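# Carry the vial beaker between shelved benches

## Task

Pick up the glass beaker holding vials from the shelved bench beside the door and set it on the work surface of the shelved bench beside the window. It fails if the beaker or any vial reaches the floor, or if glass breaks from a drop of more than a few centimetres or a hard knock. At the end the gripper must have released it and moved away, the beaker must stay put without the robot's support, and the robot must be upright, neither fallen nor tilted.

## Robot and tools

Robot: a Hello Robot Stretch 3 with one arm. It has a two-wheel differential base (0.33 m long, 0.34 m wide) that cannot drive sideways, a lift carrying the arm up a mast, and a telescoping arm that reaches out to the robot's RIGHT side. To move the gripper forward or back you drive the base. Turning in place pivots about the point between the drive wheels, 0.05 m behind the front edge. With the arm retracted and wrist folded, the turning sweep has radius 0.28 m; an unfolded level wrist reaches beyond it.

Frames: the base frame has its origin on the floor between the drive wheels, x forward, y left, z up. hand_pose is reported in this frame, at the point where closed fingertips meet. The odometry frame is the base frame at scene start; heading is positive to the left, -3.142 to 3.142.

Tool execute_actions: argument actions, a list run in order (empty list just returns state and images). Each action is {"robot": ..., "steps": n, "until": ...}; steps 1 to 450 at 30 per second (default 1); {"steps": n} alone waits. The robot value is one command, a list of up to 8 commands run in sequence (items may be {"pause_s": s}, up to 15 s), or {"stop": true} to brake everything and clear the queue. A command may hold:
- base: exactly one of translate_m (metres, an offset from where the base is when that command begins, forward positive, magnitude at most 1) or rotate_rad (radians, an offset, counter-clockwise/left positive, magnitude at most 3.2).
- joints: absolute targets by name, unnamed joints keep their targets. lift_m 0 to 1.1 (arm height); arm_m 0 to 0.52 (extension); wrist_yaw_rad -1.345 to 4.42 (0 along the arm, positive swings toward the front, 3.0 folds over the base); wrist_pitch_rad -1.57 to 0.451 (negative tips fingertips down); wrist_roll_rad -2.911 to 2.911; gripper_m -0.089 to 0.179 (wider is higher; real fingertip gap is 0.007 less when nearly shut, 0.025 less fully open); head_pan_rad -3.953 to 1.73 (-1.57 looks along the arm, positive left); head_tilt_rad -1.53 to 0.419 (negative looks down).
- contact_limits: {"arm_m": effort percent 1 to 100}, making the arm stop on contact at that effort; it persists until arm_m's next command.
Any invalid value rejects the whole call and nothing runs. New commands act immediately and discard any older queue. until ends an action early when all its conditions hold; {"robot": {"status": "ended"}} waits for all motion and the queue to finish. Other fields compare readings with "=", "!=", "<", "<=", ">", ">=" or a status word.

Tool zoom_image: camera (head_camera, nav_camera or wrist_camera) and region [x0, y0, x1, y1] in pixels, top-left origin, up to 504x504, giving a sharper crop of that camera's latest image. Head and nav cameras move with head pan/tilt; wrist_camera rides on the gripper.

Tool finished_scene: scene number; ends the scene irreversibly and reports success. Make sure every motion has ended first, since a final stop brakes anything still moving.

Results: base_status and joint_status per joint: moving, done, off_target (came to rest short, may still push), contact_stop (lift or arm met resistance and went slack), time_out, stopped, not_commanded, torque_fault (a wrist servo shut off for 10 s). The base bracket shows distance covered versus goal, from wheel counts (slip counts as travel). measured_speeds, motor_effort (percent, peak in brackets, biased and noisy), refusals, queue (idle, running, done, dropped, stopped), queue_left. Lines starting refused:, dropped:, replaced: explain rejected or ended goals. on_its_own appears when the robot changed a goal itself, a joint is slack or off, a motor shows load at rest, or base_tilt drifts 3 degrees or more. lidar_m: 12 distances in 30-degree sectors, first ahead, counting counter-clockwise, in a plane 0.17 m up, blind to glass. wrist_depth_mm and head_depth_mm: 7x7 median depth grids (glass omitted). base_tilt in degrees, forward and right positive.

Speed: fast base motion (0.30 m/s, 1.9 rad/s) only with lift_m under 0.30, arm_m under 0.03 and wrist_yaw_rad over 2.54; otherwise 0.10 m/s and 0.63 rad/s.

Gripping: command gripper_m below the object's width to close; lower means tighter. Release by opening at least 0.02 past where the fingertips touched. The reading and done status do not confirm a grasp; check images. Over-squeezing triggers a stall guard that weakens grip.

Cautions: fold or unfold the wrist only with lift_m between 0.32 and 0.95, pitch -0.4 and roll near 0; when yaw is below -0.4 keep pitch at -0.5 or lower. Arm pushes against rigid things when the gripper is higher than about 0.45 m can tip the robot, especially a repeated push after contact_stop or with raised contact limits. Do not drive while holding or pushing something fixed; avoid snagging furniture, especially reversing. If tilt appears, reverse the last move in small steps, free the gripper, and lower lift_m to about 0.2 if still tipped. Handle the glass gently: lower it onto the surface rather than dropping, avoid knocks, and note loose objects may be nudged occasionally.

Each tool is called after ">>>" by a JSON object that holds its "op" and its "data", one argument or row to a line.

## Session

>>> {"op": "execute_actions", "data": {
  "actions": []
}}

Scene clock: 0.00 s.
robot.base_odometry: x=+0.000 y=+0.000 heading=+0.000 (m, m, rad; robot's odometry frame)
robot.turned_by_wheels: +0.000 (rad since the last result)
robot.turned_by_imu: +0.000 (rad since the last result)
robot.base_tilt: forward=+0.2 right=-1.0 (deg)
robot.lidar_m: 1.63 1.62 1.91 1.19 1.19 1.33 1.95 1.84 2.53 1.53 1.53 1.74
robot.head_depth_mm: 1895 2578 2590 2588 2616 2560 1922 / 1887 2445 2461 2478 2505 2479 1868 / 1872 2387 2378 2367 2365 2367 1865 / 1853 2261 2255 2292 2238 2173 1980 / 1852 2175 2186 2197 2121 2117 1972 / 1813 2106 2115 2084 2078 1580 1996 / 1799 2029 2045 2047 2015 1486 1964
robot.base_status: not_commanded
robot.joint_positions: lift_m=+0.586 arm_m=-0.001 wrist_yaw_rad=+3.014 wrist_pitch_rad=-0.553 wrist_roll_rad=+0.016 gripper_m=+0.037 head_pan_rad=-0.005 head_tilt_rad=-0.005
robot.joint_goals: lift_m=+0.586 arm_m=-0.001 wrist_yaw_rad=+3.014 wrist_pitch_rad=-0.553 wrist_roll_rad=+0.016 gripper_m=+0.037 head_pan_rad=-0.005 head_tilt_rad=-0.005
robot.joint_status: lift_m=not_commanded arm_m=not_commanded wrist_yaw_rad=not_commanded wrist_pitch_rad=not_commanded wrist_roll_rad=not_commanded gripper_m=not_commanded head_pan_rad=not_commanded head_tilt_rad=not_commanded
robot.measured_speeds: translate_m=+0.000 rotate_rad=+0.000 lift_m=+0.000 arm_m=+0.000 wrist_yaw_rad=+0.000 wrist_pitch_rad=+0.000 wrist_roll_rad=+0.000 head_pan_rad=+0.000 head_tilt_rad=+0.000
robot: refusals=0 queue=idle queue_left=0
robot.motor_effort: left_wheel=+0 right_wheel=+0 lift_m=+23 arm_m=-1 wrist_yaw_rad=+1 wrist_pitch_rad=+6 wrist_roll_rad=+0 gripper_m=+0 head_pan_rad=+0 head_tilt_rad=+1 (%)
robot.hand_pose: x=+0.0049 y=+0.0597 z=+0.5692 quat_wxyz=(+0.237, +0.696, +0.147, +0.661) (m; robot's base frame)
robot.wrist_depth_mm: 886 - - - - - - / - - - - - - - / - - - - - - - / - - - - - - - / 889 900 - 892 919 895 907 / 761 777 - 770 786 770 777 / 684 680 678 670 678 683 677
pictures: head_camera (sideways: a quarter turn clockwise sets it upright), nav_camera (sideways: a quarter turn counterclockwise sets it upright), wrist_camera
Images, in order (width x height): head_camera 896x504, nav_camera 672x504, wrist_camera 644x364.

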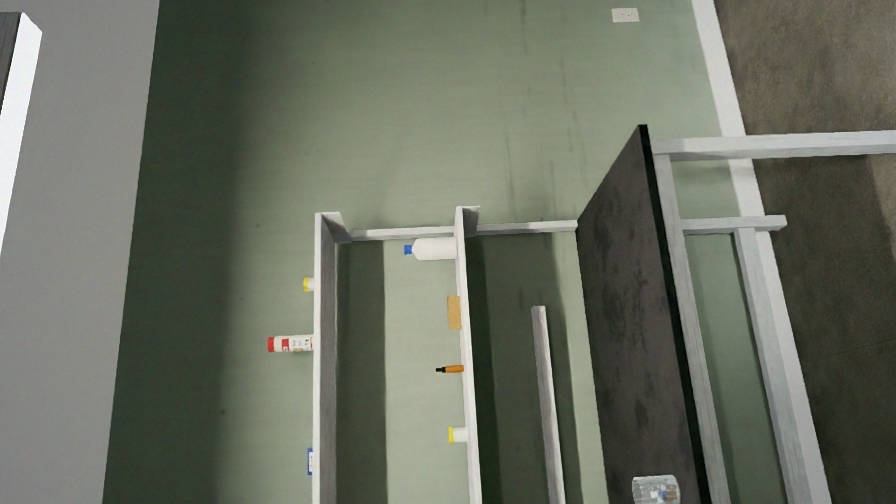

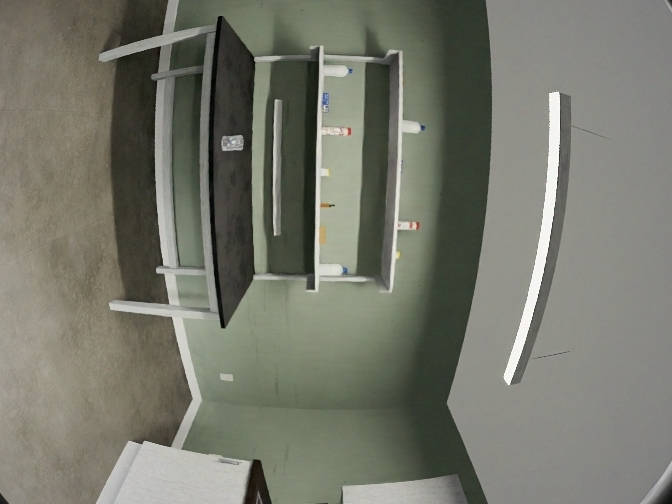

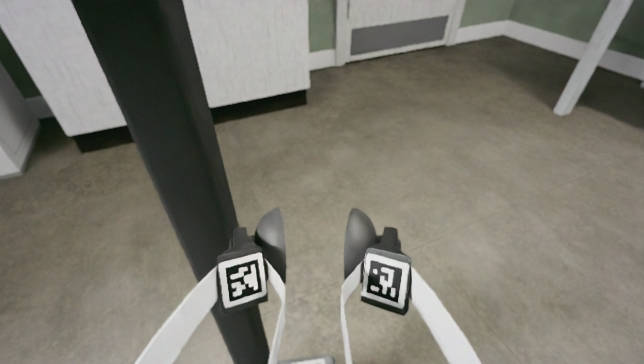

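>>> {"op": "execute_actions", "data": {
  "actions": [
    {"robot":{"joints":{"head_pan_rad":0.5,"head_tilt_rad":-0.4}},"steps":100,"until":{"robot":{"status":"ended"}}}
  ]
}}

>>> {"op": "execute_actions", "data": {
  "actions": [
    {"robot":{"joints":{"head_pan_rad":1.7,"head_tilt_rad":-0.5}},"steps":100,"until":{"robot":{"status":"ended"}}}
  ]
}}

>>> {"op": "execute_actions", "data": {
  "actions": [
    {"robot":{"joints":{"head_pan_rad":-2.4,"head_tilt_rad":-0.5}},"steps":200,"until":{"robot":{"status":"ended"}}}
  ]
}}

Scene clock: 4.83 s.
robot.base_odometry: x=+0.000 y=+0.000 heading=+0.000 (m, m, rad; robot's odometry frame)
robot.turned_by_wheels: +0.000 (rad since the last result)
robot.turned_by_imu: -0.001 (rad since the last result)
robot.base_tilt: forward=+0.3 right=-1.0 (deg)
robot.lidar_m: 1.63 1.62 1.90 1.18 1.18 1.34 1.95 1.84 2.54 1.53 1.53 1.73
robot.head_depth_mm: 1779 1943 2034 2249 2100 1603 1291 / 1812 1942 2046 2283 2111 1619 1302 / 1843 1970 2089 2345 2147 1615 1308 / 1882 2003 2112 2386 2157 1625 1306 / 1901 2012 2170 2402 2156 1626 1313 / 1942 2108 2293 1752 2089 1642 1328 / 1954 2126 2308 2585 2189 1657 1326
robot.base_status: not_commanded
robot.joint_positions: lift_m=+0.586 arm_m=-0.001 wrist_yaw_rad=+3.014 wrist_pitch_rad=-0.553 wrist_roll_rad=+0.016 gripper_m=+0.037 head_pan_rad=+0.493 head_tilt_rad=-0.395
robot.joint_goals: lift_m=+0.586 arm_m=-0.001 wrist_yaw_rad=+3.014 wrist_pitch_rad=-0.553 wrist_roll_rad=+0.016 gripper_m=+0.037 head_pan_rad=+0.500 head_tilt_rad=-0.400
robot.joint_status: lift_m=not_commanded arm_m=not_commanded wrist_yaw_rad=not_commanded wrist_pitch_rad=not_commanded wrist_roll_rad=not_commanded gripper_m=not_commanded head_pan_rad=done head_tilt_rad=done
robot.measured_speeds: translate_m=+0.000 rotate_rad=+0.000 lift_m=+0.000 arm_m=+0.000 wrist_yaw_rad=+0.000 wrist_pitch_rad=+0.000 wrist_roll_rad=+0.000 head_pan_rad=+0.000 head_tilt_rad=+0.000
robot: refusals=0 queue=done queue_left=0
robot.motor_effort: left_wheel=-1(0) right_wheel=+0(1) lift_m=+23(22) arm_m=+0(0) wrist_yaw_rad=+0(1) wrist_pitch_rad=+6(6) wrist_roll_rad=+0(0) gripper_m=+0(0) head_pan_rad=+5(45) head_tilt_rad=-2(20) (%)
robot.hand_pose: x=+0.0049 y=+0.0597 z=+0.5692 quat_wxyz=(+0.237, +0.696, +0.147, +0.661) (m; robot's base frame)
robot.wrist_depth_mm: 913 - - - - - - / - - - - - - - / - - - - - - - / - - - - - - - / 878 885 - 905 943 885 911 / 768 769 - 783 780 779 787 / 679 681 675 679 686 681 682
pictures: head_camera (sideways: a quarter turn clockwise sets it upright), nav_camera (sideways: a quarter turn counterclockwise sets it upright), wrist_camera
camera_calibration (this result's frames):
head_camera: T_world_to_cam=[[-0.374615, -0.167636, -0.9119, 1.21082], [-0.466002, 0.884312, 0.0288724, -0.0324414], [0.801564, 0.435764, -0.409395, 0.487719], [0, 0, 0, 1]] pos_world=[0.0475345, 0.0191348, 1.30475]
nav_camera: T_world_to_cam=[[0.302704, 0.188737, 0.93421, -1.17507], [0.500021, -0.865917, 0.0129227, 0.025581], [0.811387, 0.463213, -0.356489, 0.417724], [0, 0, 0, 1]] pos_world=[0.00397132, 0.0504353, 1.24634]
wrist_camera: T_world_to_cam=[[0.991637, -0.127659, -0.0189718, 0.0127512], [-0.0969098, -0.639431, -0.762717, 0.505249], [0.0852366, 0.758176, -0.646455, 0.489653], [0, 0, 0, 1]] pos_world=[-0.00541734, -0.0465433, 0.702142]
Images, in order (width x height): head_camera 896x504, nav_camera 672x504, wrist_camera 644x364.

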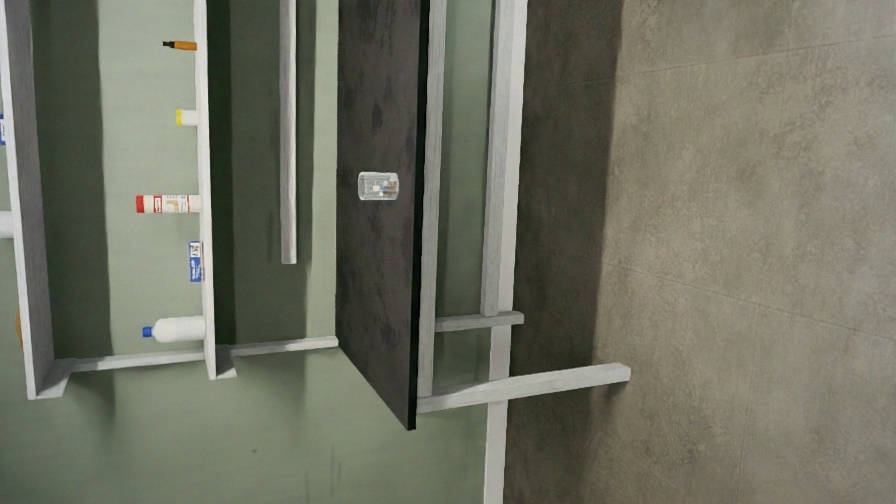

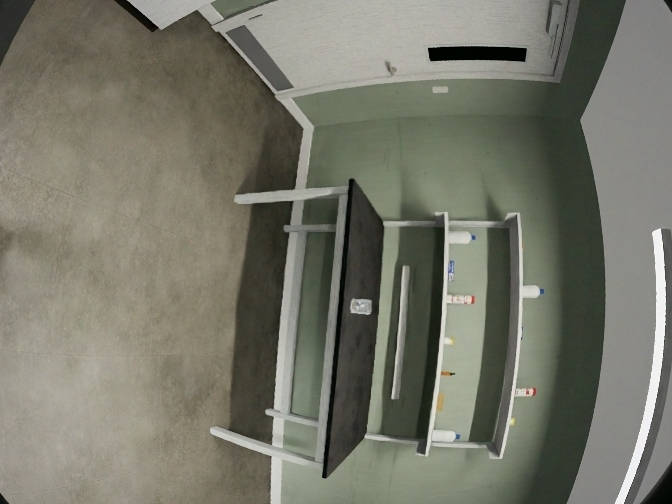

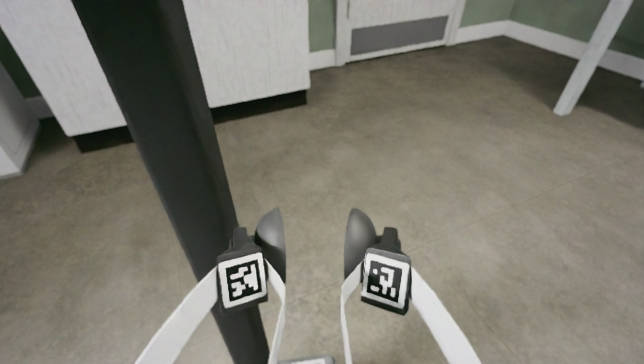

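Scene clock: 6.03 s.
robot.base_odometry: x=+0.000 y=+0.000 heading=+0.000 (m, m, rad; robot's odometry frame)
robot.turned_by_wheels: +0.000 (rad since the last result)
robot.turned_by_imu: +0.000 (rad since the last result)
robot.base_tilt: forward=+0.2 right=-1.0 (deg)
robot.lidar_m: 1.62 1.63 1.90 1.19 1.19 1.33 1.95 1.84 2.54 1.54 1.53 1.73
robot.head_depth_mm: 1436 1589 1756 2003 1863 1485 1223 / 1396 1541 1727 1940 1871 1477 1225 / 1008 1108 1228 1368 1582 1491 1226 / 989 1085 1189 1334 1513 1506 1240 / 962 1052 1162 1301 1464 1507 1242 / 944 1028 1135 1260 1414 1548 - / 923 1004 1100 - - - -
robot.base_status: not_commanded
robot.joint_positions: lift_m=+0.586 arm_m=-0.001 wrist_yaw_rad=+3.014 wrist_pitch_rad=-0.553 wrist_roll_rad=+0.016 gripper_m=+0.037 head_pan_rad=+1.693 head_tilt_rad=-0.494
robot.joint_goals: lift_m=+0.586 arm_m=-0.001 wrist_yaw_rad=+3.014 wrist_pitch_rad=-0.553 wrist_roll_rad=+0.016 gripper_m=+0.037 head_pan_rad=+1.700 head_tilt_rad=-0.500
robot.joint_status: lift_m=not_commanded arm_m=not_commanded wrist_yaw_rad=not_commanded wrist_pitch_rad=not_commanded wrist_roll_rad=not_commanded gripper_m=not_commanded head_pan_rad=done head_tilt_rad=done
robot.measured_speeds: translate_m=+0.000 rotate_rad=+0.000 lift_m=+0.000 arm_m=+0.000 wrist_yaw_rad=+0.000 wrist_pitch_rad=+0.000 wrist_roll_rad=+0.000 head_pan_rad=+0.000 head_tilt_rad=+0.000
robot: refusals=0 queue=done queue_left=0
robot.motor_effort: left_wheel=+0(1) right_wheel=+1(1) lift_m=+22(23) arm_m=+0(1) wrist_yaw_rad=+0(1) wrist_pitch_rad=+6(6) wrist_roll_rad=+0(0) gripper_m=-1(0) head_pan_rad=+6(57) head_tilt_rad=-2(10) (%)
robot.hand_pose: x=+0.0049 y=+0.0597 z=+0.5692 quat_wxyz=(+0.237, +0.696, +0.147, +0.661) (m; robot's base frame)
robot.wrist_depth_mm: 900 - - - - - - / - - - - - - - / - - - - - - - / - - - - - - - / 888 886 - 903 911 895 895 / 782 780 - 774 801 773 768 / 685 681 672 690 682 686 681
pictures: head_camera (sideways: a quarter turn clockwise sets it upright), nav_camera (sideways: a quarter turn counterclockwise sets it upright), wrist_camera
camera_calibration (this result's frames):
head_camera: T_world_to_cam=[[0.0312176, -0.497333, -0.866998, 1.14977], [-0.993415, -0.111106, 0.0279636, -0.0280372], [-0.110235, 0.860416, -0.497526, 0.60796], [0, 0, 0, 1]] pos_world=[0.00327298, 0.0456054, 1.30011]
nav_camera: T_world_to_cam=[[-0.0772419, 0.440402, 0.894472, -1.1209], [0.988117, 0.153388, 0.00980639, 0.0266621], [-0.132883, 0.884601, -0.447017, 0.541289], [0, 0, 0, 1]] pos_world=[-0.0409976, 0.0107316, 1.24432]
wrist_camera: T_world_to_cam=[[0.991637, -0.12766, -0.018972, 0.0127513], [-0.0969102, -0.639431, -0.762716, 0.505249], [0.0852368, 0.758176, -0.646455, 0.489653], [0, 0, 0, 1]] pos_world=[-0.00541731, -0.0465433, 0.702142]
Images, in order (width x height): head_camera 896x504, nav_camera 672x504, wrist_camera 644x364.

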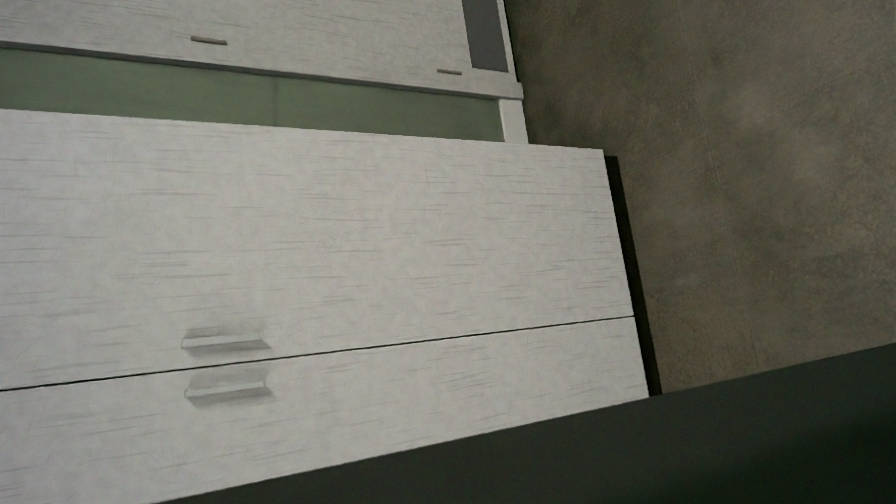

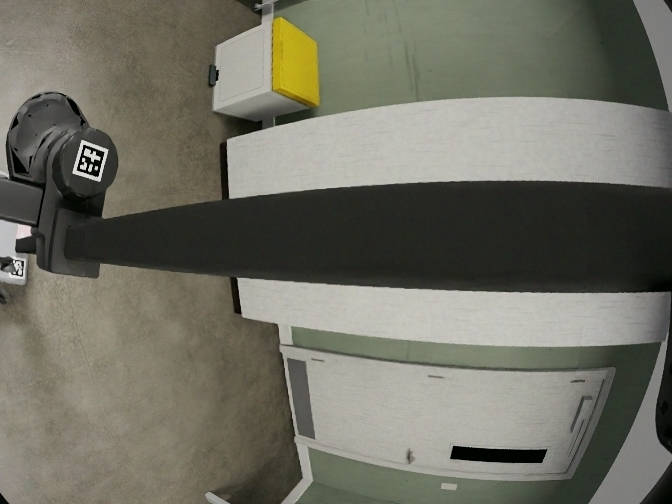

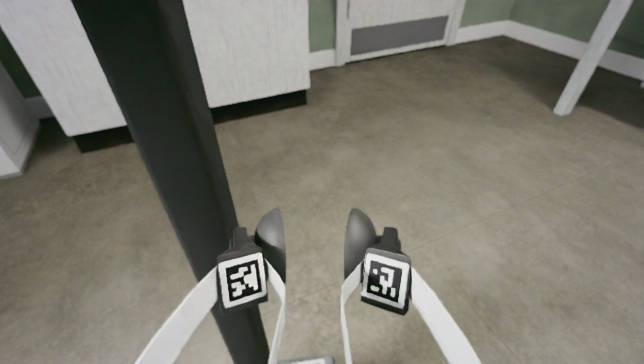

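Scene clock: 8.50 s.
robot.base_odometry: x=+0.000 y=+0.000 heading=+0.000 (m, m, rad; robot's odometry frame)
robot.turned_by_wheels: +0.000 (rad since the last result)
robot.turned_by_imu: +0.000 (rad since the last result)
robot.base_tilt: forward=+0.3 right=-1.0 (deg)
robot.lidar_m: 1.63 1.62 1.90 1.19 1.18 1.33 1.95 1.84 2.53 1.53 1.53 1.74
robot.head_depth_mm: 1972 2178 1921 2400 1877 1476 1217 / 2081 2256 2151 2523 1874 1476 1226 / 2172 2358 2527 2331 1885 1490 1231 / 2277 2522 2757 2588 1900 1491 1236 / 2395 2621 2916 2586 1903 1491 1239 / 2483 2729 3087 2629 1921 1518 1244 / 2545 2764 2915 2633 1924 1514 1248
robot.base_status: not_commanded
robot.joint_positions: lift_m=+0.586 arm_m=-0.001 wrist_yaw_rad=+3.014 wrist_pitch_rad=-0.553 wrist_roll_rad=+0.016 gripper_m=+0.037 head_pan_rad=-2.393 head_tilt_rad=-0.494
robot.joint_goals: lift_m=+0.586 arm_m=-0.001 wrist_yaw_rad=+3.014 wrist_pitch_rad=-0.553 wrist_roll_rad=+0.016 gripper_m=+0.037 head_pan_rad=-2.400 head_tilt_rad=-0.500
robot.joint_status: lift_m=not_commanded arm_m=not_commanded wrist_yaw_rad=not_commanded wrist_pitch_rad=not_commanded wrist_roll_rad=not_commanded gripper_m=not_commanded head_pan_rad=done head_tilt_rad=done
robot.measured_speeds: translate_m=+0.000 rotate_rad=+0.000 lift_m=+0.000 arm_m=+0.000 wrist_yaw_rad=+0.000 wrist_pitch_rad=+0.000 wrist_roll_rad=+0.000 head_pan_rad=+0.000 head_tilt_rad=+0.000
robot: refusals=0 queue=done queue_left=0
robot.motor_effort: left_wheel=+0(0) right_wheel=+0(0) lift_m=+23(22) arm_m=+0(1) wrist_yaw_rad=+1(1) wrist_pitch_rad=+6(6) wrist_roll_rad=+0(0) gripper_m=-1(0) head_pan_rad=-5(56) head_tilt_rad=-3(2) (%)
robot.hand_pose: x=+0.0049 y=+0.0597 z=+0.5692 quat_wxyz=(+0.237, +0.696, +0.147, +0.661) (m; robot's base frame)
robot.wrist_depth_mm: 895 - - - - - - / - - - - - - - / - - - - - - - / - - - - - - - / 896 916 - 874 932 883 891 / 769 765 - 767 770 772 759 / 675 691 679 671 685 684 683
pictures: head_camera (sideways: a quarter turn clockwise sets it upright), nav_camera (sideways: a quarter turn counterclockwise sets it upright), wrist_camera
camera_calibration (this result's frames):
head_camera: T_world_to_cam=[[0.384631, 0.317178, -0.866866, 1.14744], [0.672721, -0.739367, 0.0279607, -0.038197], [-0.632064, -0.593914, -0.497756, 0.611442], [0, 0, 0, 1]] pos_world=[-0.0291758, -0.0290417, 1.3001]
nav_camera: T_world_to_cam=[[-0.311532, -0.321061, 0.894353, -1.11931], [-0.703865, 0.710267, 0.00979789, 0.0369943], [-0.638375, -0.626451, -0.447254, 0.544681], [0, 0, 0, 1]] pos_world=[0.0250478, -0.0444278, 1.24431]
wrist_camera: T_world_to_cam=[[0.991637, -0.127659, -0.0189718, 0.0127513], [-0.0969099, -0.639431, -0.762716, 0.505249], [0.0852366, 0.758176, -0.646455, 0.489653], [0, 0, 0, 1]] pos_world=[-0.00541734, -0.0465433, 0.702142]
Images, in order (width x height): head_camera 896x504, nav_camera 672x504, wrist_camera 644x364.

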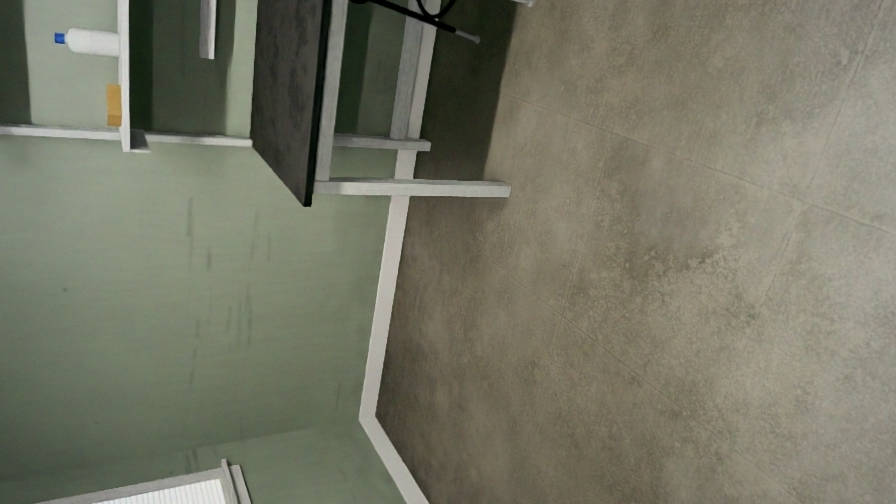

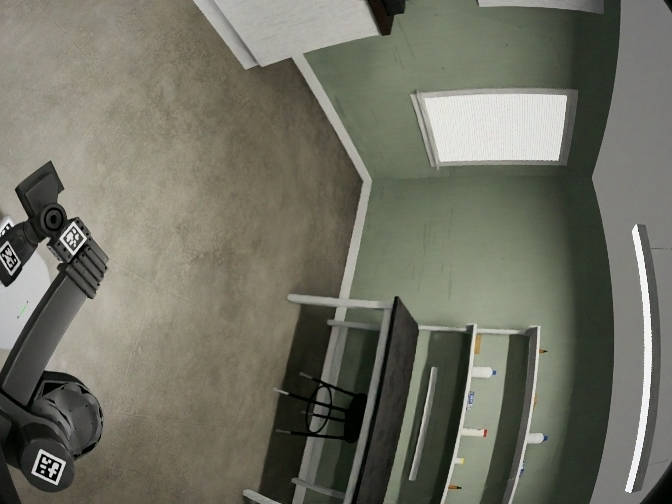

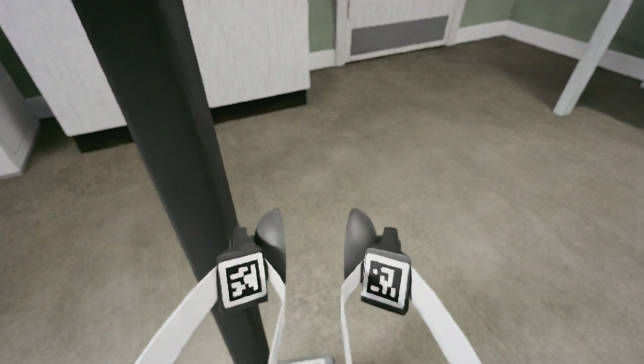

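>>> {"op": "execute_actions", "data": {
  "actions": [
    {"robot":[{"base":{"rotate_rad":0.43},"joints":{"wrist_pitch_rad":-0.4,"wrist_roll_rad":0,"head_pan_rad":-1.57,"head_tilt_rad":-0.7}},{"base":{"translate_m":0.96},"joints":{"wrist_yaw_rad":0,"lift_m":0.75,"gripper_m":0.17}},{"base":{"rotate_rad":1.445},"joints":{"wrist_pitch_rad":0}}],"steps":450,"until":{"robot":{"status":"ended"}}},
    {"steps":200,"until":{"robot":{"status":"ended"}}}
  ]
}}

Scene clock: 25.30 s.
robot.base_odometry: x=+0.873 y=+0.400 heading=+1.875 (m, m, rad; robot's odometry frame)
robot.turned_by_wheels: +1.875 (rad since the last result)
robot.turned_by_imu: +1.863 (rad since the last result)
robot.base_tilt: forward=+0.3 right=-1.0 (deg)
robot.lidar_m: 1.48 1.16 1.51 3.08 3.20 1.71 1.65 0.99 1.21 1.17 0.75 0.76
robot.head_depth_mm: 1079 1228 1037 792 1479 1314 - / 1074 1212 1040 792 1469 1306 - / 1070 1212 1042 796 1485 1356 - / 1061 1199 1047 801 1482 1342 1135 / 1058 1197 1053 805 1456 1324 1136 / 1048 1183 1065 807 1461 1319 1132 / 1042 1186 1062 810 1457 1328 1137
robot.base_status: done (rotate_rad +1.4448 of +1.4450)
robot.joint_positions: lift_m=+0.750 arm_m=-0.001 wrist_yaw_rad=+0.002 wrist_pitch_rad=-0.025 wrist_roll_rad=+0.004 gripper_m=+0.170 head_pan_rad=-1.577 head_tilt_rad=-0.691
robot.joint_goals: lift_m=+0.750 arm_m=-0.001 wrist_yaw_rad=+0.000 wrist_pitch_rad=+0.000 wrist_roll_rad=+0.000 gripper_m=+0.170 head_pan_rad=-1.570 head_tilt_rad=-0.700
robot.joint_status: lift_m=done arm_m=not_commanded wrist_yaw_rad=done wrist_pitch_rad=done wrist_roll_rad=done gripper_m=done head_pan_rad=done head_tilt_rad=done
robot.measured_speeds: translate_m=+0.000 rotate_rad=+0.000 lift_m=+0.000 arm_m=+0.000 wrist_yaw_rad=+0.000 wrist_pitch_rad=+0.000 wrist_roll_rad=+0.000 head_pan_rad=+0.000 head_tilt_rad=+0.000
robot: refusals=0 queue=done queue_left=0
robot.motor_effort: left_wheel=-2(6) right_wheel=+3(6) lift_m=+31(33) arm_m=-1(1) wrist_yaw_rad=-2(5) wrist_pitch_rad=+11(12) wrist_roll_rad=-1(2) gripper_m=+0(99) head_pan_rad=+4(56) head_tilt_rad=-4(17) (%)
robot.hand_pose: x=-0.0209 y=-0.3997 z=+0.8579 quat_wxyz=(+0.706, +0.010, -0.708, -0.008) (m; robot's base frame)
robot.wrist_depth_mm: 966 899 929 919 886 898 887 / 975 952 - - - - - / - - - - - - - / - 863 876 891 896 925 933 / 467 509 468 436 479 537 491 / 338 322 323 322 326 328 331 / 326 323 281 280 279 278 279
pictures: head_camera (sideways: a quarter turn clockwise sets it upright), nav_camera (sideways: a quarter turn counterclockwise sets it upright), wrist_camera
camera_calibration (this result's frames):
head_camera: T_world_to_cam=[[0.0334676, 0.657909, -0.752353, 1.00029], [0.99944, -0.0218651, 0.0253387, -0.0367695], [0.00022025, -0.75278, -0.658272, 0.81641], [0, 0, 0, 1]] pos_world=[0.00309162, -0.0443291, 1.29093]
nav_camera: T_world_to_cam=[[0.0194072, -0.613708, 0.789294, -0.984342], [-0.999621, -0.0273387, 0.00332176, 0.0472313], [0.0195397, -0.78906, -0.614006, 0.757624], [0, 0, 0, 1]] pos_world=[0.0515129, -0.00499696, 1.24196]
wrist_camera: T_world_to_cam=[[-0.999918, -0.0120014, -0.00446, -0.0226609], [0.00230094, 0.174231, -0.984702, 0.94693], [0.0125949, -0.984632, -0.17419, -0.076543], [0, 0, 0, 1]] pos_world=[-0.0238738, -0.240624, 0.919009]
Images, in order (width x height): head_camera 896x504, nav_camera 672x504, wrist_camera 644x364.

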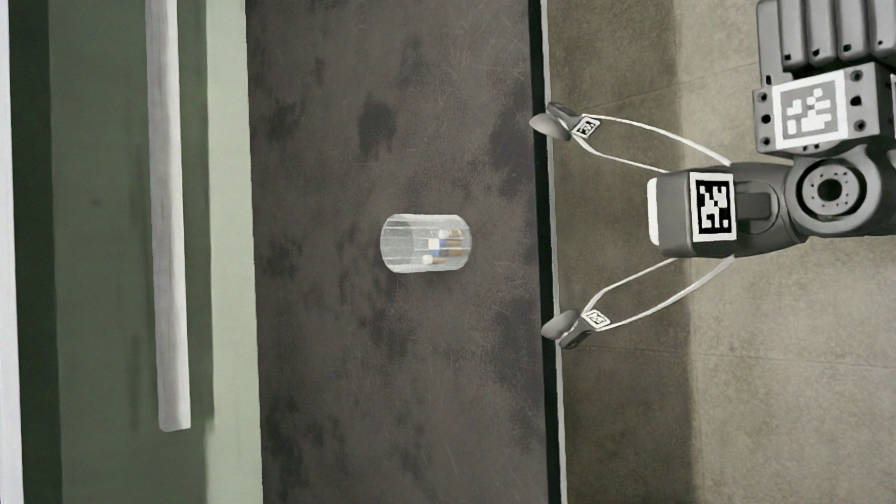

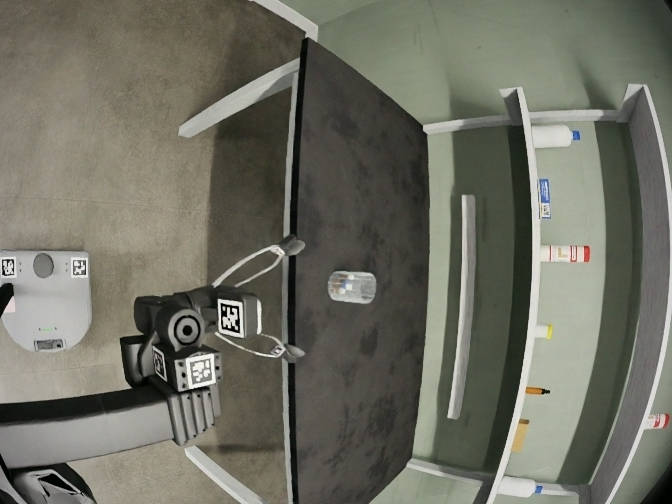

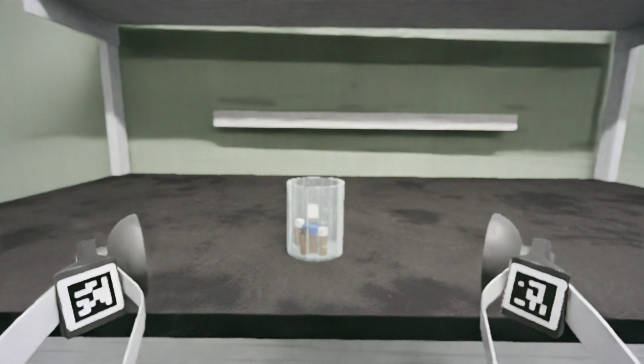

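>>> {"op": "execute_actions", "data": {
  "actions": [
    {"robot":[{"joints":{"lift_m":0.71}},{"joints":{"arm_m":0.24}}],"steps":300,"until":{"robot":{"status":"ended"}}}
  ]
}}

Scene clock: 29.43 s.
robot.base_odometry: x=+0.873 y=+0.400 heading=+1.875 (m, m, rad; robot's odometry frame)
robot.turned_by_wheels: +0.000 (rad since the last result)
robot.turned_by_imu: -0.001 (rad since the last result)
robot.base_tilt: forward=+0.2 right=-1.0 (deg)
robot.lidar_m: 1.47 1.15 1.50 3.09 3.19 1.71 1.65 0.99 1.22 1.17 0.76 0.76
robot.head_depth_mm: 1075 1231 1032 789 1473 1309 - / 1070 1219 1035 792 - 1278 1106 / 1064 1214 1042 826 - 1301 1128 / 1060 1208 1049 843 1448 1315 1136 / 1058 1200 1053 802 1450 1314 1130 / 1048 1192 1053 803 1456 1326 1143 / 1047 1183 1065 809 1471 1327 1132
robot.base_status: done (rotate_rad +1.4448 of +1.4450)
robot.joint_positions: lift_m=+0.710 arm_m=+0.240 wrist_yaw_rad=+0.002 wrist_pitch_rad=-0.023 wrist_roll_rad=+0.004 gripper_m=+0.170 head_pan_rad=-1.577 head_tilt_rad=-0.691
robot.joint_goals: lift_m=+0.710 arm_m=+0.240 wrist_yaw_rad=+0.000 wrist_pitch_rad=+0.000 wrist_roll_rad=+0.000 gripper_m=+0.170 head_pan_rad=-1.570 head_tilt_rad=-0.700
robot.joint_status: lift_m=done arm_m=done wrist_yaw_rad=done wrist_pitch_rad=done wrist_roll_rad=done gripper_m=done head_pan_rad=done head_tilt_rad=done
robot.measured_speeds: translate_m=+0.000 rotate_rad=+0.000 lift_m=+0.000 arm_m=+0.000 wrist_yaw_rad=+0.000 wrist_pitch_rad=+0.000 wrist_roll_rad=+0.000 head_pan_rad=+0.000 head_tilt_rad=+0.000
robot: refusals=0 queue=done queue_left=0
robot.motor_effort: left_wheel=-3(2) right_wheel=+3(3) lift_m=+14(29) arm_m=+4(4) wrist_yaw_rad=-1(1) wrist_pitch_rad=+11(11) wrist_roll_rad=-1(1) gripper_m=+0(0) head_pan_rad=+5(5) head_tilt_rad=-3(2) (%)
robot.hand_pose: x=-0.0210 y=-0.6403 z=+0.8191 quat_wxyz=(+0.706, +0.009, -0.708, -0.008) (m; robot's base frame)
robot.wrist_depth_mm: 723 727 731 739 739 751 762 / 734 745 755 765 768 766 774 / 768 758 776 770 782 803 793 / 639 651 651 673 684 697 711 / 349 383 355 360 364 406 371 / 255 241 242 217 247 248 251 / 174 184 185 149 186 187 189
pictures: head_camera (sideways: a quarter turn clockwise sets it upright), nav_camera (sideways: a quarter turn counterclockwise sets it upright), wrist_camera
camera_calibration (this result's frames):
head_camera: T_world_to_cam=[[0.0334678, 0.65791, -0.752353, 1.00029], [0.99944, -0.0218654, 0.0253386, -0.0367695], [0.000220075, -0.752779, -0.658273, 0.816412], [0, 0, 0, 1]] pos_world=[0.0030916, -0.0443291, 1.29093]
nav_camera: T_world_to_cam=[[0.019407, -0.613709, 0.789294, -0.984341], [-0.999621, -0.0273385, 0.00332172, 0.0472313], [0.0195395, -0.789059, -0.614007, 0.757625], [0, 0, 0, 1]] pos_world=[0.0515129, -0.0049969, 1.24196]
wrist_camera: T_world_to_cam=[[-0.999923, -0.0115541, -0.00444824, -0.02556], [0.00238154, 0.173077, -0.984905, 0.950055], [0.0121496, -0.984841, -0.173036, -0.321251], [0, 0, 0, 1]] pos_world=[-0.0239176, -0.481108, 0.880012]
Images, in order (width x height): head_camera 896x504, nav_camera 672x504, wrist_camera 644x364.

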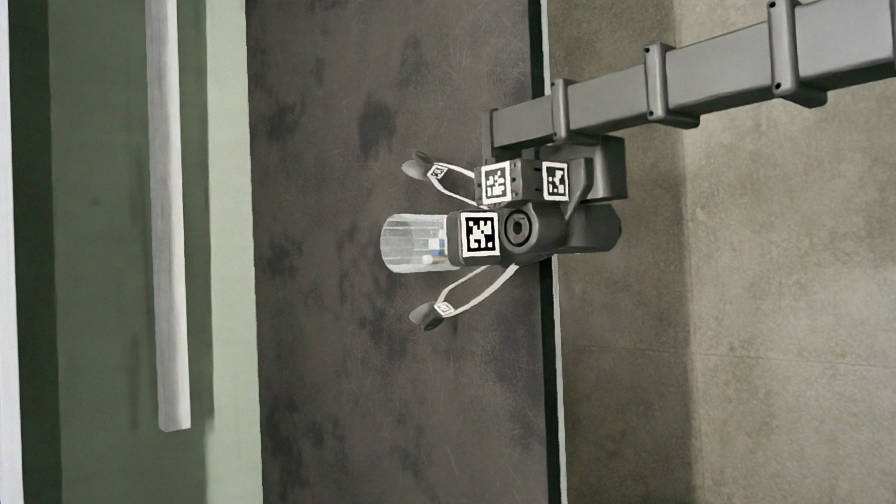

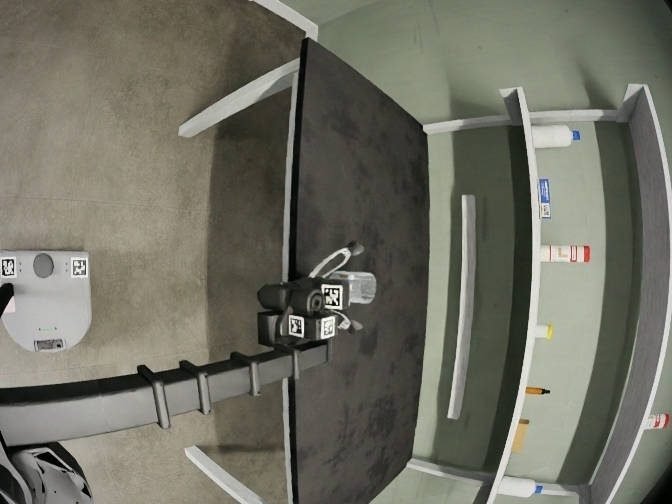

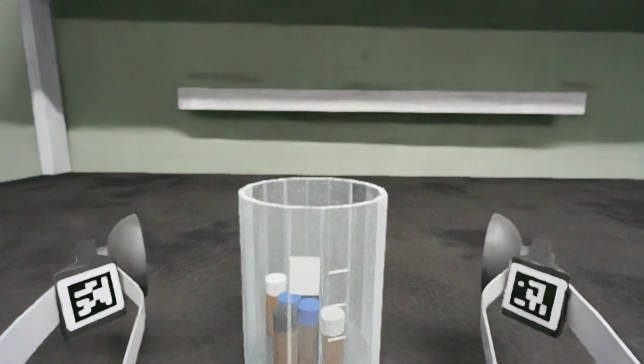

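>>> {"op": "execute_actions", "data": {
  "actions": [
    {"robot":{"joints":{"gripper_m":0.02}},"steps":100,"until":{"robot":{"status":"ended"}}},
    {"robot":{"joints":{"lift_m":0.74}},"steps":100,"until":{"robot":{"status":"ended"}}}
  ]
}}

Scene clock: 32.47 s.
robot.base_odometry: x=+0.873 y=+0.400 heading=+1.875 (m, m, rad; robot's odometry frame)
robot.turned_by_wheels: +0.000 (rad since the last result)
robot.turned_by_imu: +0.000 (rad since the last result)
robot.base_tilt: forward=+0.3 right=-0.9 (deg)
robot.lidar_m: 1.48 1.15 1.50 2.96 3.20 1.71 1.65 0.99 1.21 1.18 0.76 0.76
robot.head_depth_mm: 1081 1228 1036 789 1482 1347 - / 1069 1219 1036 820 - 1287 1119 / 1066 1217 1039 824 1456 1311 1129 / 1060 1208 1046 856 1498 1315 1135 / 1059 1200 1049 801 1465 1321 1135 / 1051 1191 1056 809 1458 1325 1139 / 1042 1182 1065 806 1470 1327 1139
robot.base_status: done (rotate_rad +1.4448 of +1.4450)
robot.joint_positions: lift_m=+0.740 arm_m=+0.240 wrist_yaw_rad=+0.002 wrist_pitch_rad=-0.031 wrist_roll_rad=+0.004 gripper_m=+0.025 head_pan_rad=-1.577 head_tilt_rad=-0.691
robot.joint_goals: lift_m=+0.740 arm_m=+0.240 wrist_yaw_rad=+0.000 wrist_pitch_rad=+0.000 wrist_roll_rad=+0.000 gripper_m=+0.024 head_pan_rad=-1.570 head_tilt_rad=-0.700
robot.joint_status: lift_m=done arm_m=done wrist_yaw_rad=done wrist_pitch_rad=done wrist_roll_rad=done gripper_m=done head_pan_rad=done head_tilt_rad=done
robot.measured_speeds: translate_m=+0.000 rotate_rad=+0.000 lift_m=+0.000 arm_m=+0.000 wrist_yaw_rad=+0.000 wrist_pitch_rad=+0.000 wrist_roll_rad=+0.000 head_pan_rad=+0.000 head_tilt_rad=+0.000
robot: refusals=0 queue=done queue_left=0
robot.motor_effort: left_wheel=-2(3) right_wheel=+3(3) lift_m=+31(33) arm_m=+3(3) wrist_yaw_rad=-1(1) wrist_pitch_rad=+15(15) wrist_roll_rad=-1(1) gripper_m=-28(99) head_pan_rad=+4(4) head_tilt_rad=-4(3) (%)
robot.hand_pose: x=-0.0210 y=-0.6400 z=+0.8461 quat_wxyz=(+0.706, +0.012, -0.708, -0.011) (m; robot's base frame)
robot.wrist_depth_mm: 719 724 734 734 731 750 748 / 747 748 744 755 763 757 775 / 758 773 774 783 772 789 798 / 719 757 781 797 802 795 806 / 416 419 466 428 475 438 447 / 292 291 276 263 281 299 303 / 223 223 224 148 227 229 230
pictures: head_camera (sideways: a quarter turn clockwise sets it upright), nav_camera (sideways: a quarter turn counterclockwise sets it upright), wrist_camera
camera_calibration (this result's frames):
head_camera: T_world_to_cam=[[0.0334676, 0.65791, -0.752353, 1.00029], [0.99944, -0.0218651, 0.0253386, -0.0367695], [0.000220254, -0.752779, -0.658273, 0.816411], [0, 0, 0, 1]] pos_world=[0.00309162, -0.0443291, 1.29093]
nav_camera: T_world_to_cam=[[0.0194072, -0.613709, 0.789294, -0.984341], [-0.999621, -0.0273387, 0.00332172, 0.0472313], [0.0195397, -0.789059, -0.614007, 0.757625], [0, 0, 0, 1]] pos_world=[0.0515129, -0.0049969, 1.24196]
wrist_camera: T_world_to_cam=[[-0.999923, -0.0115139, -0.00452916, -0.0253442], [0.0023705, 0.181002, -0.98348, 0.980481], [0.0121434, -0.983415, -0.18096, -0.308715], [0, 0, 0, 1]] pos_world=[-0.0239176, -0.481355, 0.908303]
Images, in order (width x height): head_camera 896x504, nav_camera 672x504, wrist_camera 644x364.

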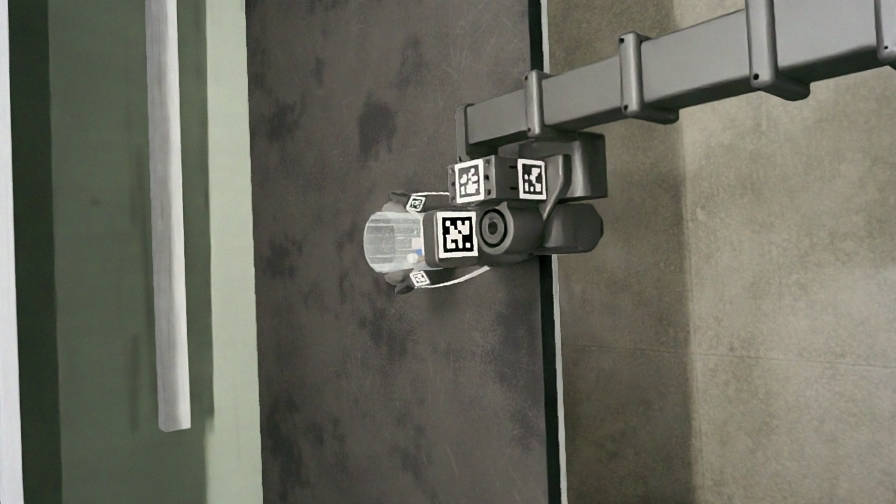

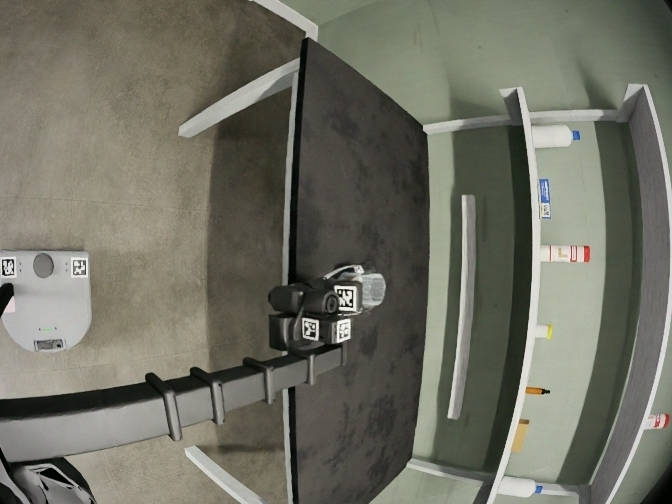

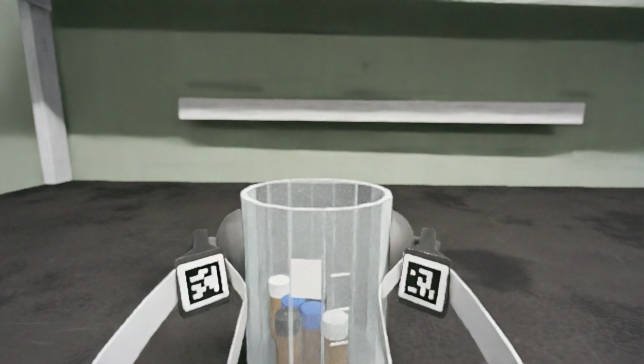

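>>> {"op": "execute_actions", "data": {
  "actions": [
    {"robot":[{"joints":{"lift_m":0.79,"arm_m":0.02}},{"base":{"rotate_rad":1.58}},{"base":{"translate_m":1.0}},{"base":{"translate_m":1.0}},{"base":{"rotate_rad":1.575}}],"steps":450,"until":{"robot":{"status":"ended"}}},
    {"steps":450,"until":{"robot":{"status":"ended"}}},
    {"steps":450,"until":{"robot":{"status":"ended"}}}
  ]
}}

Scene clock: 65.20 s.
robot.base_odometry: x=-1.030 y=-0.216 heading=-1.254 (m, m, rad; robot's odometry frame)
robot.turned_by_wheels: +3.155 (rad since the last result)
robot.turned_by_imu: +3.135 (rad since the last result)
robot.base_tilt: forward=+0.2 right=-1.0 (deg)
robot.lidar_m: 1.71 1.72 2.35 2.58 1.51 1.10 1.07 1.03 1.01 0.83 0.98 1.00
robot.head_depth_mm: 1248 1373 1029 1737 1551 1384 - / 1238 1352 1039 1736 1551 1384 - / 1230 1345 1041 904 1563 - - / 1222 1357 1048 898 1303 1284 1109 / 1223 1361 1054 899 1576 1324 1136 / 1214 1350 1057 896 1581 1330 1134 / 1207 1335 1066 899 1585 1321 1141
robot.base_status: done (rotate_rad +1.5748 of +1.5750)
robot.joint_positions: lift_m=+0.790 arm_m=+0.020 wrist_yaw_rad=+0.002 wrist_pitch_rad=-0.032 wrist_roll_rad=+0.004 gripper_m=+0.032 head_pan_rad=-1.577 head_tilt_rad=-0.691
robot.joint_goals: lift_m=+0.790 arm_m=+0.020 wrist_yaw_rad=+0.000 wrist_pitch_rad=+0.000 wrist_roll_rad=+0.000 gripper_m=+0.030 head_pan_rad=-1.570 head_tilt_rad=-0.700
robot.joint_status: lift_m=done arm_m=done wrist_yaw_rad=done wrist_pitch_rad=done wrist_roll_rad=done gripper_m=done head_pan_rad=done head_tilt_rad=done
robot.measured_speeds: translate_m=+0.000 rotate_rad=+0.000 lift_m=+0.000 arm_m=+0.000 wrist_yaw_rad=+0.000 wrist_pitch_rad=+0.000 wrist_roll_rad=+0.000 head_pan_rad=+0.000 head_tilt_rad=+0.000
robot: refusals=0 queue=done queue_left=0
robot.on_its_own: gripper_m is held at +0.030, not at your +0.020, by its stall guard, which is not easing now
robot.motor_effort: left_wheel=-2(6) right_wheel=+3(6) lift_m=+31(31) arm_m=-5(4) wrist_yaw_rad=-1(1) wrist_pitch_rad=+16(16) wrist_roll_rad=-1(1) gripper_m=-24(28) head_pan_rad=+5(4) head_tilt_rad=-3(4) (%)
robot.hand_pose: x=-0.0211 y=-0.4206 z=+0.8958 quat_wxyz=(+0.706, +0.012, -0.708, -0.011) (m; robot's base frame)
robot.wrist_depth_mm: 877 916 - - - - - / - - - - - - - / - - - - - - - / - - - - - - - / 548 561 630 574 631 586 591 / 483 485 448 185 506 506 506 / - - - 149 - - -
pictures: head_camera (sideways: a quarter turn clockwise sets it upright), nav_camera (sideways: a quarter turn counterclockwise sets it upright), wrist_camera
camera_calibration (this result's frames):
head_camera: T_world_to_cam=[[0.0334337, 0.657936, -0.752331, 1.00027], [0.999441, -0.0218141, 0.0253381, -0.0367688], [0.000259417, -0.752758, -0.658298, 0.816443], [0, 0, 0, 1]] pos_world=[0.00309392, -0.0443289, 1.29092]
nav_camera: T_world_to_cam=[[0.0194389, -0.613734, 0.789274, -0.984315], [-0.999619, -0.0273907, 0.00332064, 0.0472327], [0.0195807, -0.789038, -0.614032, 0.757658], [0, 0, 0, 1]] pos_world=[0.0515132, -0.0049926, 1.24196]
wrist_camera: T_world_to_cam=[[-0.999924, -0.0114336, -0.00454137, -0.0225671], [0.00238421, 0.182046, -0.983287, 0.989951], [0.0120692, -0.983223, -0.182005, -0.082914], [0, 0, 0, 1]] pos_world=[-0.023925, -0.261998, 0.958213]
Images, in order (width x height): head_camera 896x504, nav_camera 672x504, wrist_camera 644x364.

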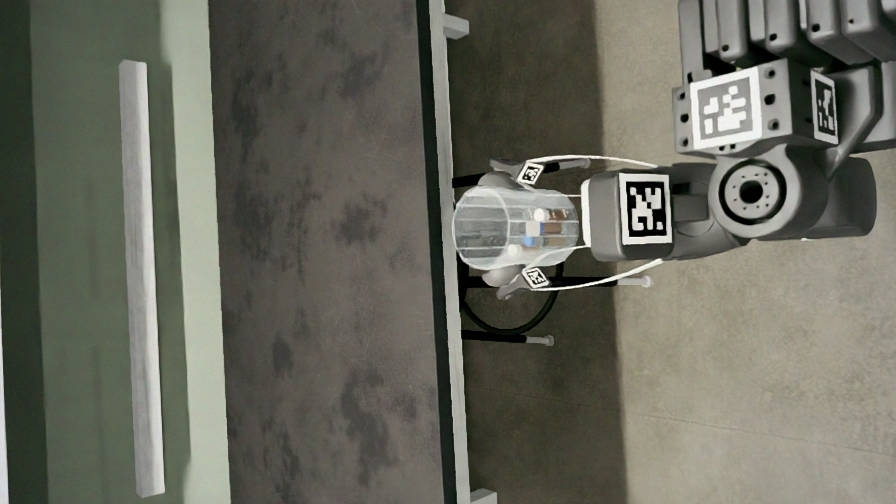

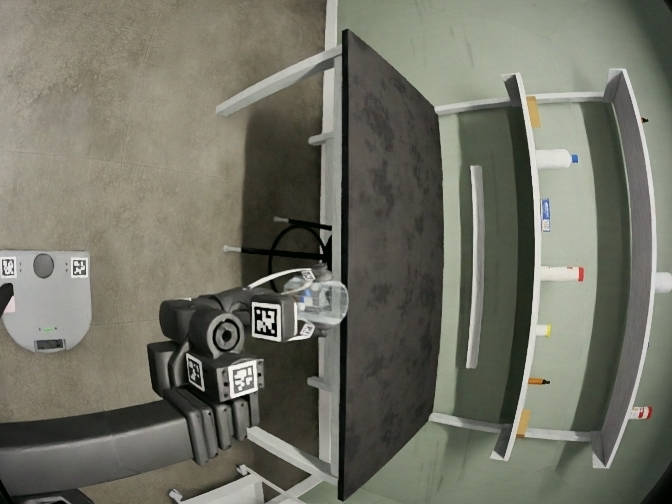

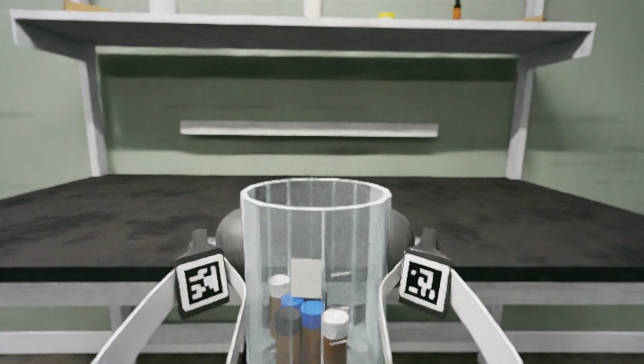

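>>> {"op": "execute_actions", "data": {
  "actions": [
    {"robot":[{"joints":{"arm_m":0.46,"lift_m":0.76}},{"joints":{"lift_m":0.722}}],"steps":300,"until":{"robot":{"status":"ended"}}}
  ]
}}

Scene clock: 70.67 s.
robot.base_odometry: x=-1.030 y=-0.216 heading=-1.254 (m, m, rad; robot's odometry frame)
robot.turned_by_wheels: +0.000 (rad since the last result)
robot.turned_by_imu: -0.001 (rad since the last result)
robot.base_tilt: forward=+0.2 right=-0.9 (deg)
robot.lidar_m: 1.71 1.72 2.34 2.58 1.51 1.10 1.06 1.03 1.01 0.83 0.98 1.00
robot.head_depth_mm: 1245 1364 1032 1736 1549 1343 - / 1237 1348 1037 880 - 1317 1118 / 1228 1351 1108 1766 1525 1306 1130 / 1225 1350 1161 1122 1490 1312 1137 / 1213 1353 1052 898 1573 1316 1141 / 1210 1351 1059 895 1575 1327 1134 / 1214 1339 1061 900 1583 1322 1144
robot.base_status: done (rotate_rad +1.5748 of +1.5750)
robot.joint_positions: lift_m=+0.722 arm_m=+0.460 wrist_yaw_rad=+0.001 wrist_pitch_rad=-0.033 wrist_roll_rad=+0.004 gripper_m=+0.032 head_pan_rad=-1.577 head_tilt_rad=-0.691
robot.joint_goals: lift_m=+0.722 arm_m=+0.460 wrist_yaw_rad=+0.000 wrist_pitch_rad=+0.000 wrist_roll_rad=+0.000 gripper_m=+0.030 head_pan_rad=-1.570 head_tilt_rad=-0.700
robot.joint_status: lift_m=done arm_m=done wrist_yaw_rad=done wrist_pitch_rad=done wrist_roll_rad=done gripper_m=done head_pan_rad=done head_tilt_rad=done
robot.measured_speeds: translate_m=+0.000 rotate_rad=+0.000 lift_m=+0.000 arm_m=+0.000 wrist_yaw_rad=+0.000 wrist_pitch_rad=+0.000 wrist_roll_rad=+0.000 head_pan_rad=+0.000 head_tilt_rad=+0.000
robot: refusals=0 queue=done queue_left=0
robot.on_its_own: gripper_m is held at +0.030, not at your +0.020, by its stall guard, which is not easing now
robot.motor_effort: left_wheel=-2(2) right_wheel=+3(3) lift_m=+15(32) arm_m=+3(4) wrist_yaw_rad=-1(2) wrist_pitch_rad=+16(16) wrist_roll_rad=-1(1) gripper_m=-25(24) head_pan_rad=+5(4) head_tilt_rad=-3(3) (%)
robot.hand_pose: x=-0.0211 y=-0.8600 z=+0.8286 quat_wxyz=(+0.706, +0.012, -0.708, -0.011) (m; robot's base frame)
robot.wrist_depth_mm: 704 710 713 710 713 728 715 / 731 723 729 732 741 738 739 / 734 755 750 773 752 764 772 / 655 660 679 686 709 701 729 / 366 368 409 379 420 383 388 / 255 256 243 184 245 263 266 / 195 195 198 149 199 200 202
pictures: head_camera (sideways: a quarter turn clockwise sets it upright), nav_camera (sideways: a quarter turn counterclockwise sets it upright), wrist_camera
camera_calibration (this result's frames):
head_camera: T_world_to_cam=[[0.0334337, 0.657936, -0.752331, 1.00026], [0.999441, -0.0218141, 0.0253381, -0.0367688], [0.000259419, -0.752757, -0.658298, 0.816443], [0, 0, 0, 1]] pos_world=[0.00309392, -0.0443289, 1.29092]
nav_camera: T_world_to_cam=[[0.0194389, -0.613734, 0.789274, -0.984315], [-0.999619, -0.0273907, 0.00332062, 0.0472327], [0.0195807, -0.789038, -0.614033, 0.757658], [0, 0, 0, 1]] pos_world=[0.0515132, -0.00499257, 1.24196]
wrist_camera: T_world_to_cam=[[-0.999925, -0.0113877, -0.00454691, -0.0278632], [0.00239129, 0.182596, -0.983185, 1.00419], [0.0120264, -0.983122, -0.182555, -0.526611], [0, 0, 0, 1]] pos_world=[-0.0239291, -0.701401, 0.891044]
Images, in order (width x height): head_camera 896x504, nav_camera 672x504, wrist_camera 644x364.

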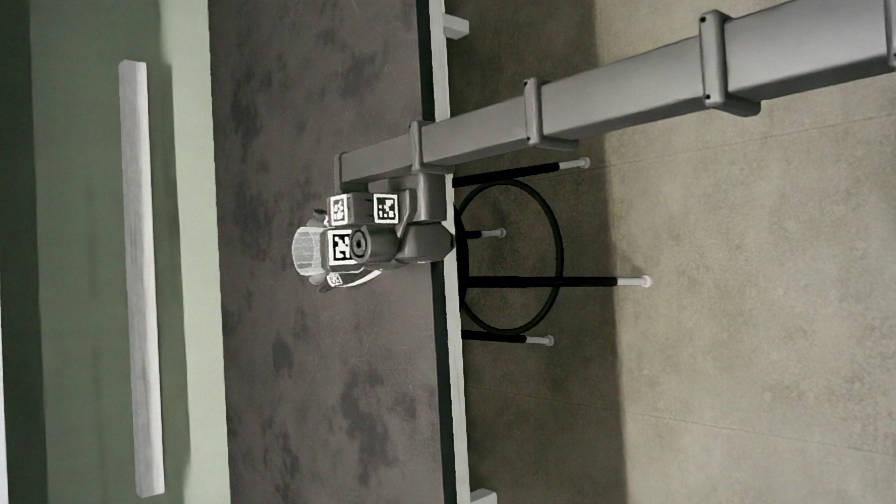

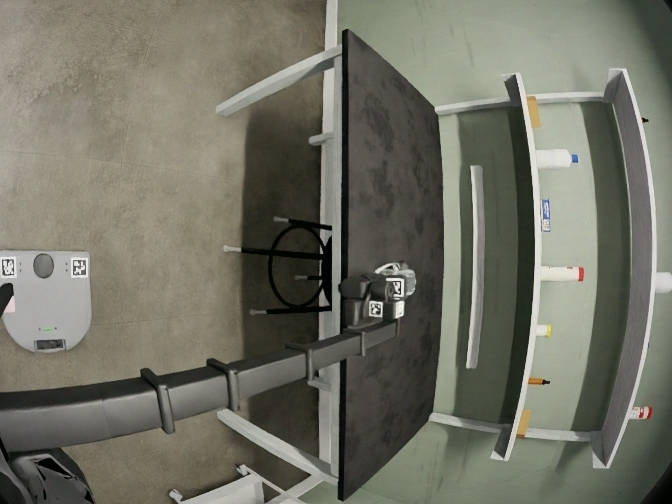

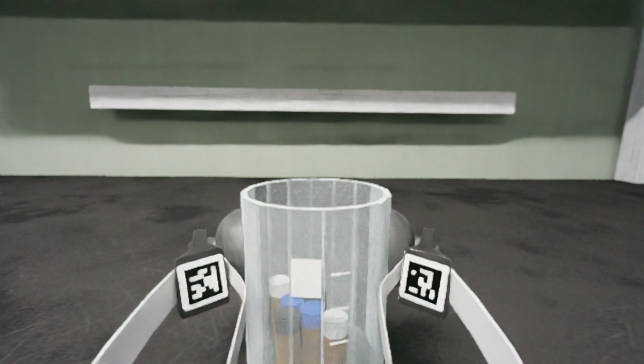

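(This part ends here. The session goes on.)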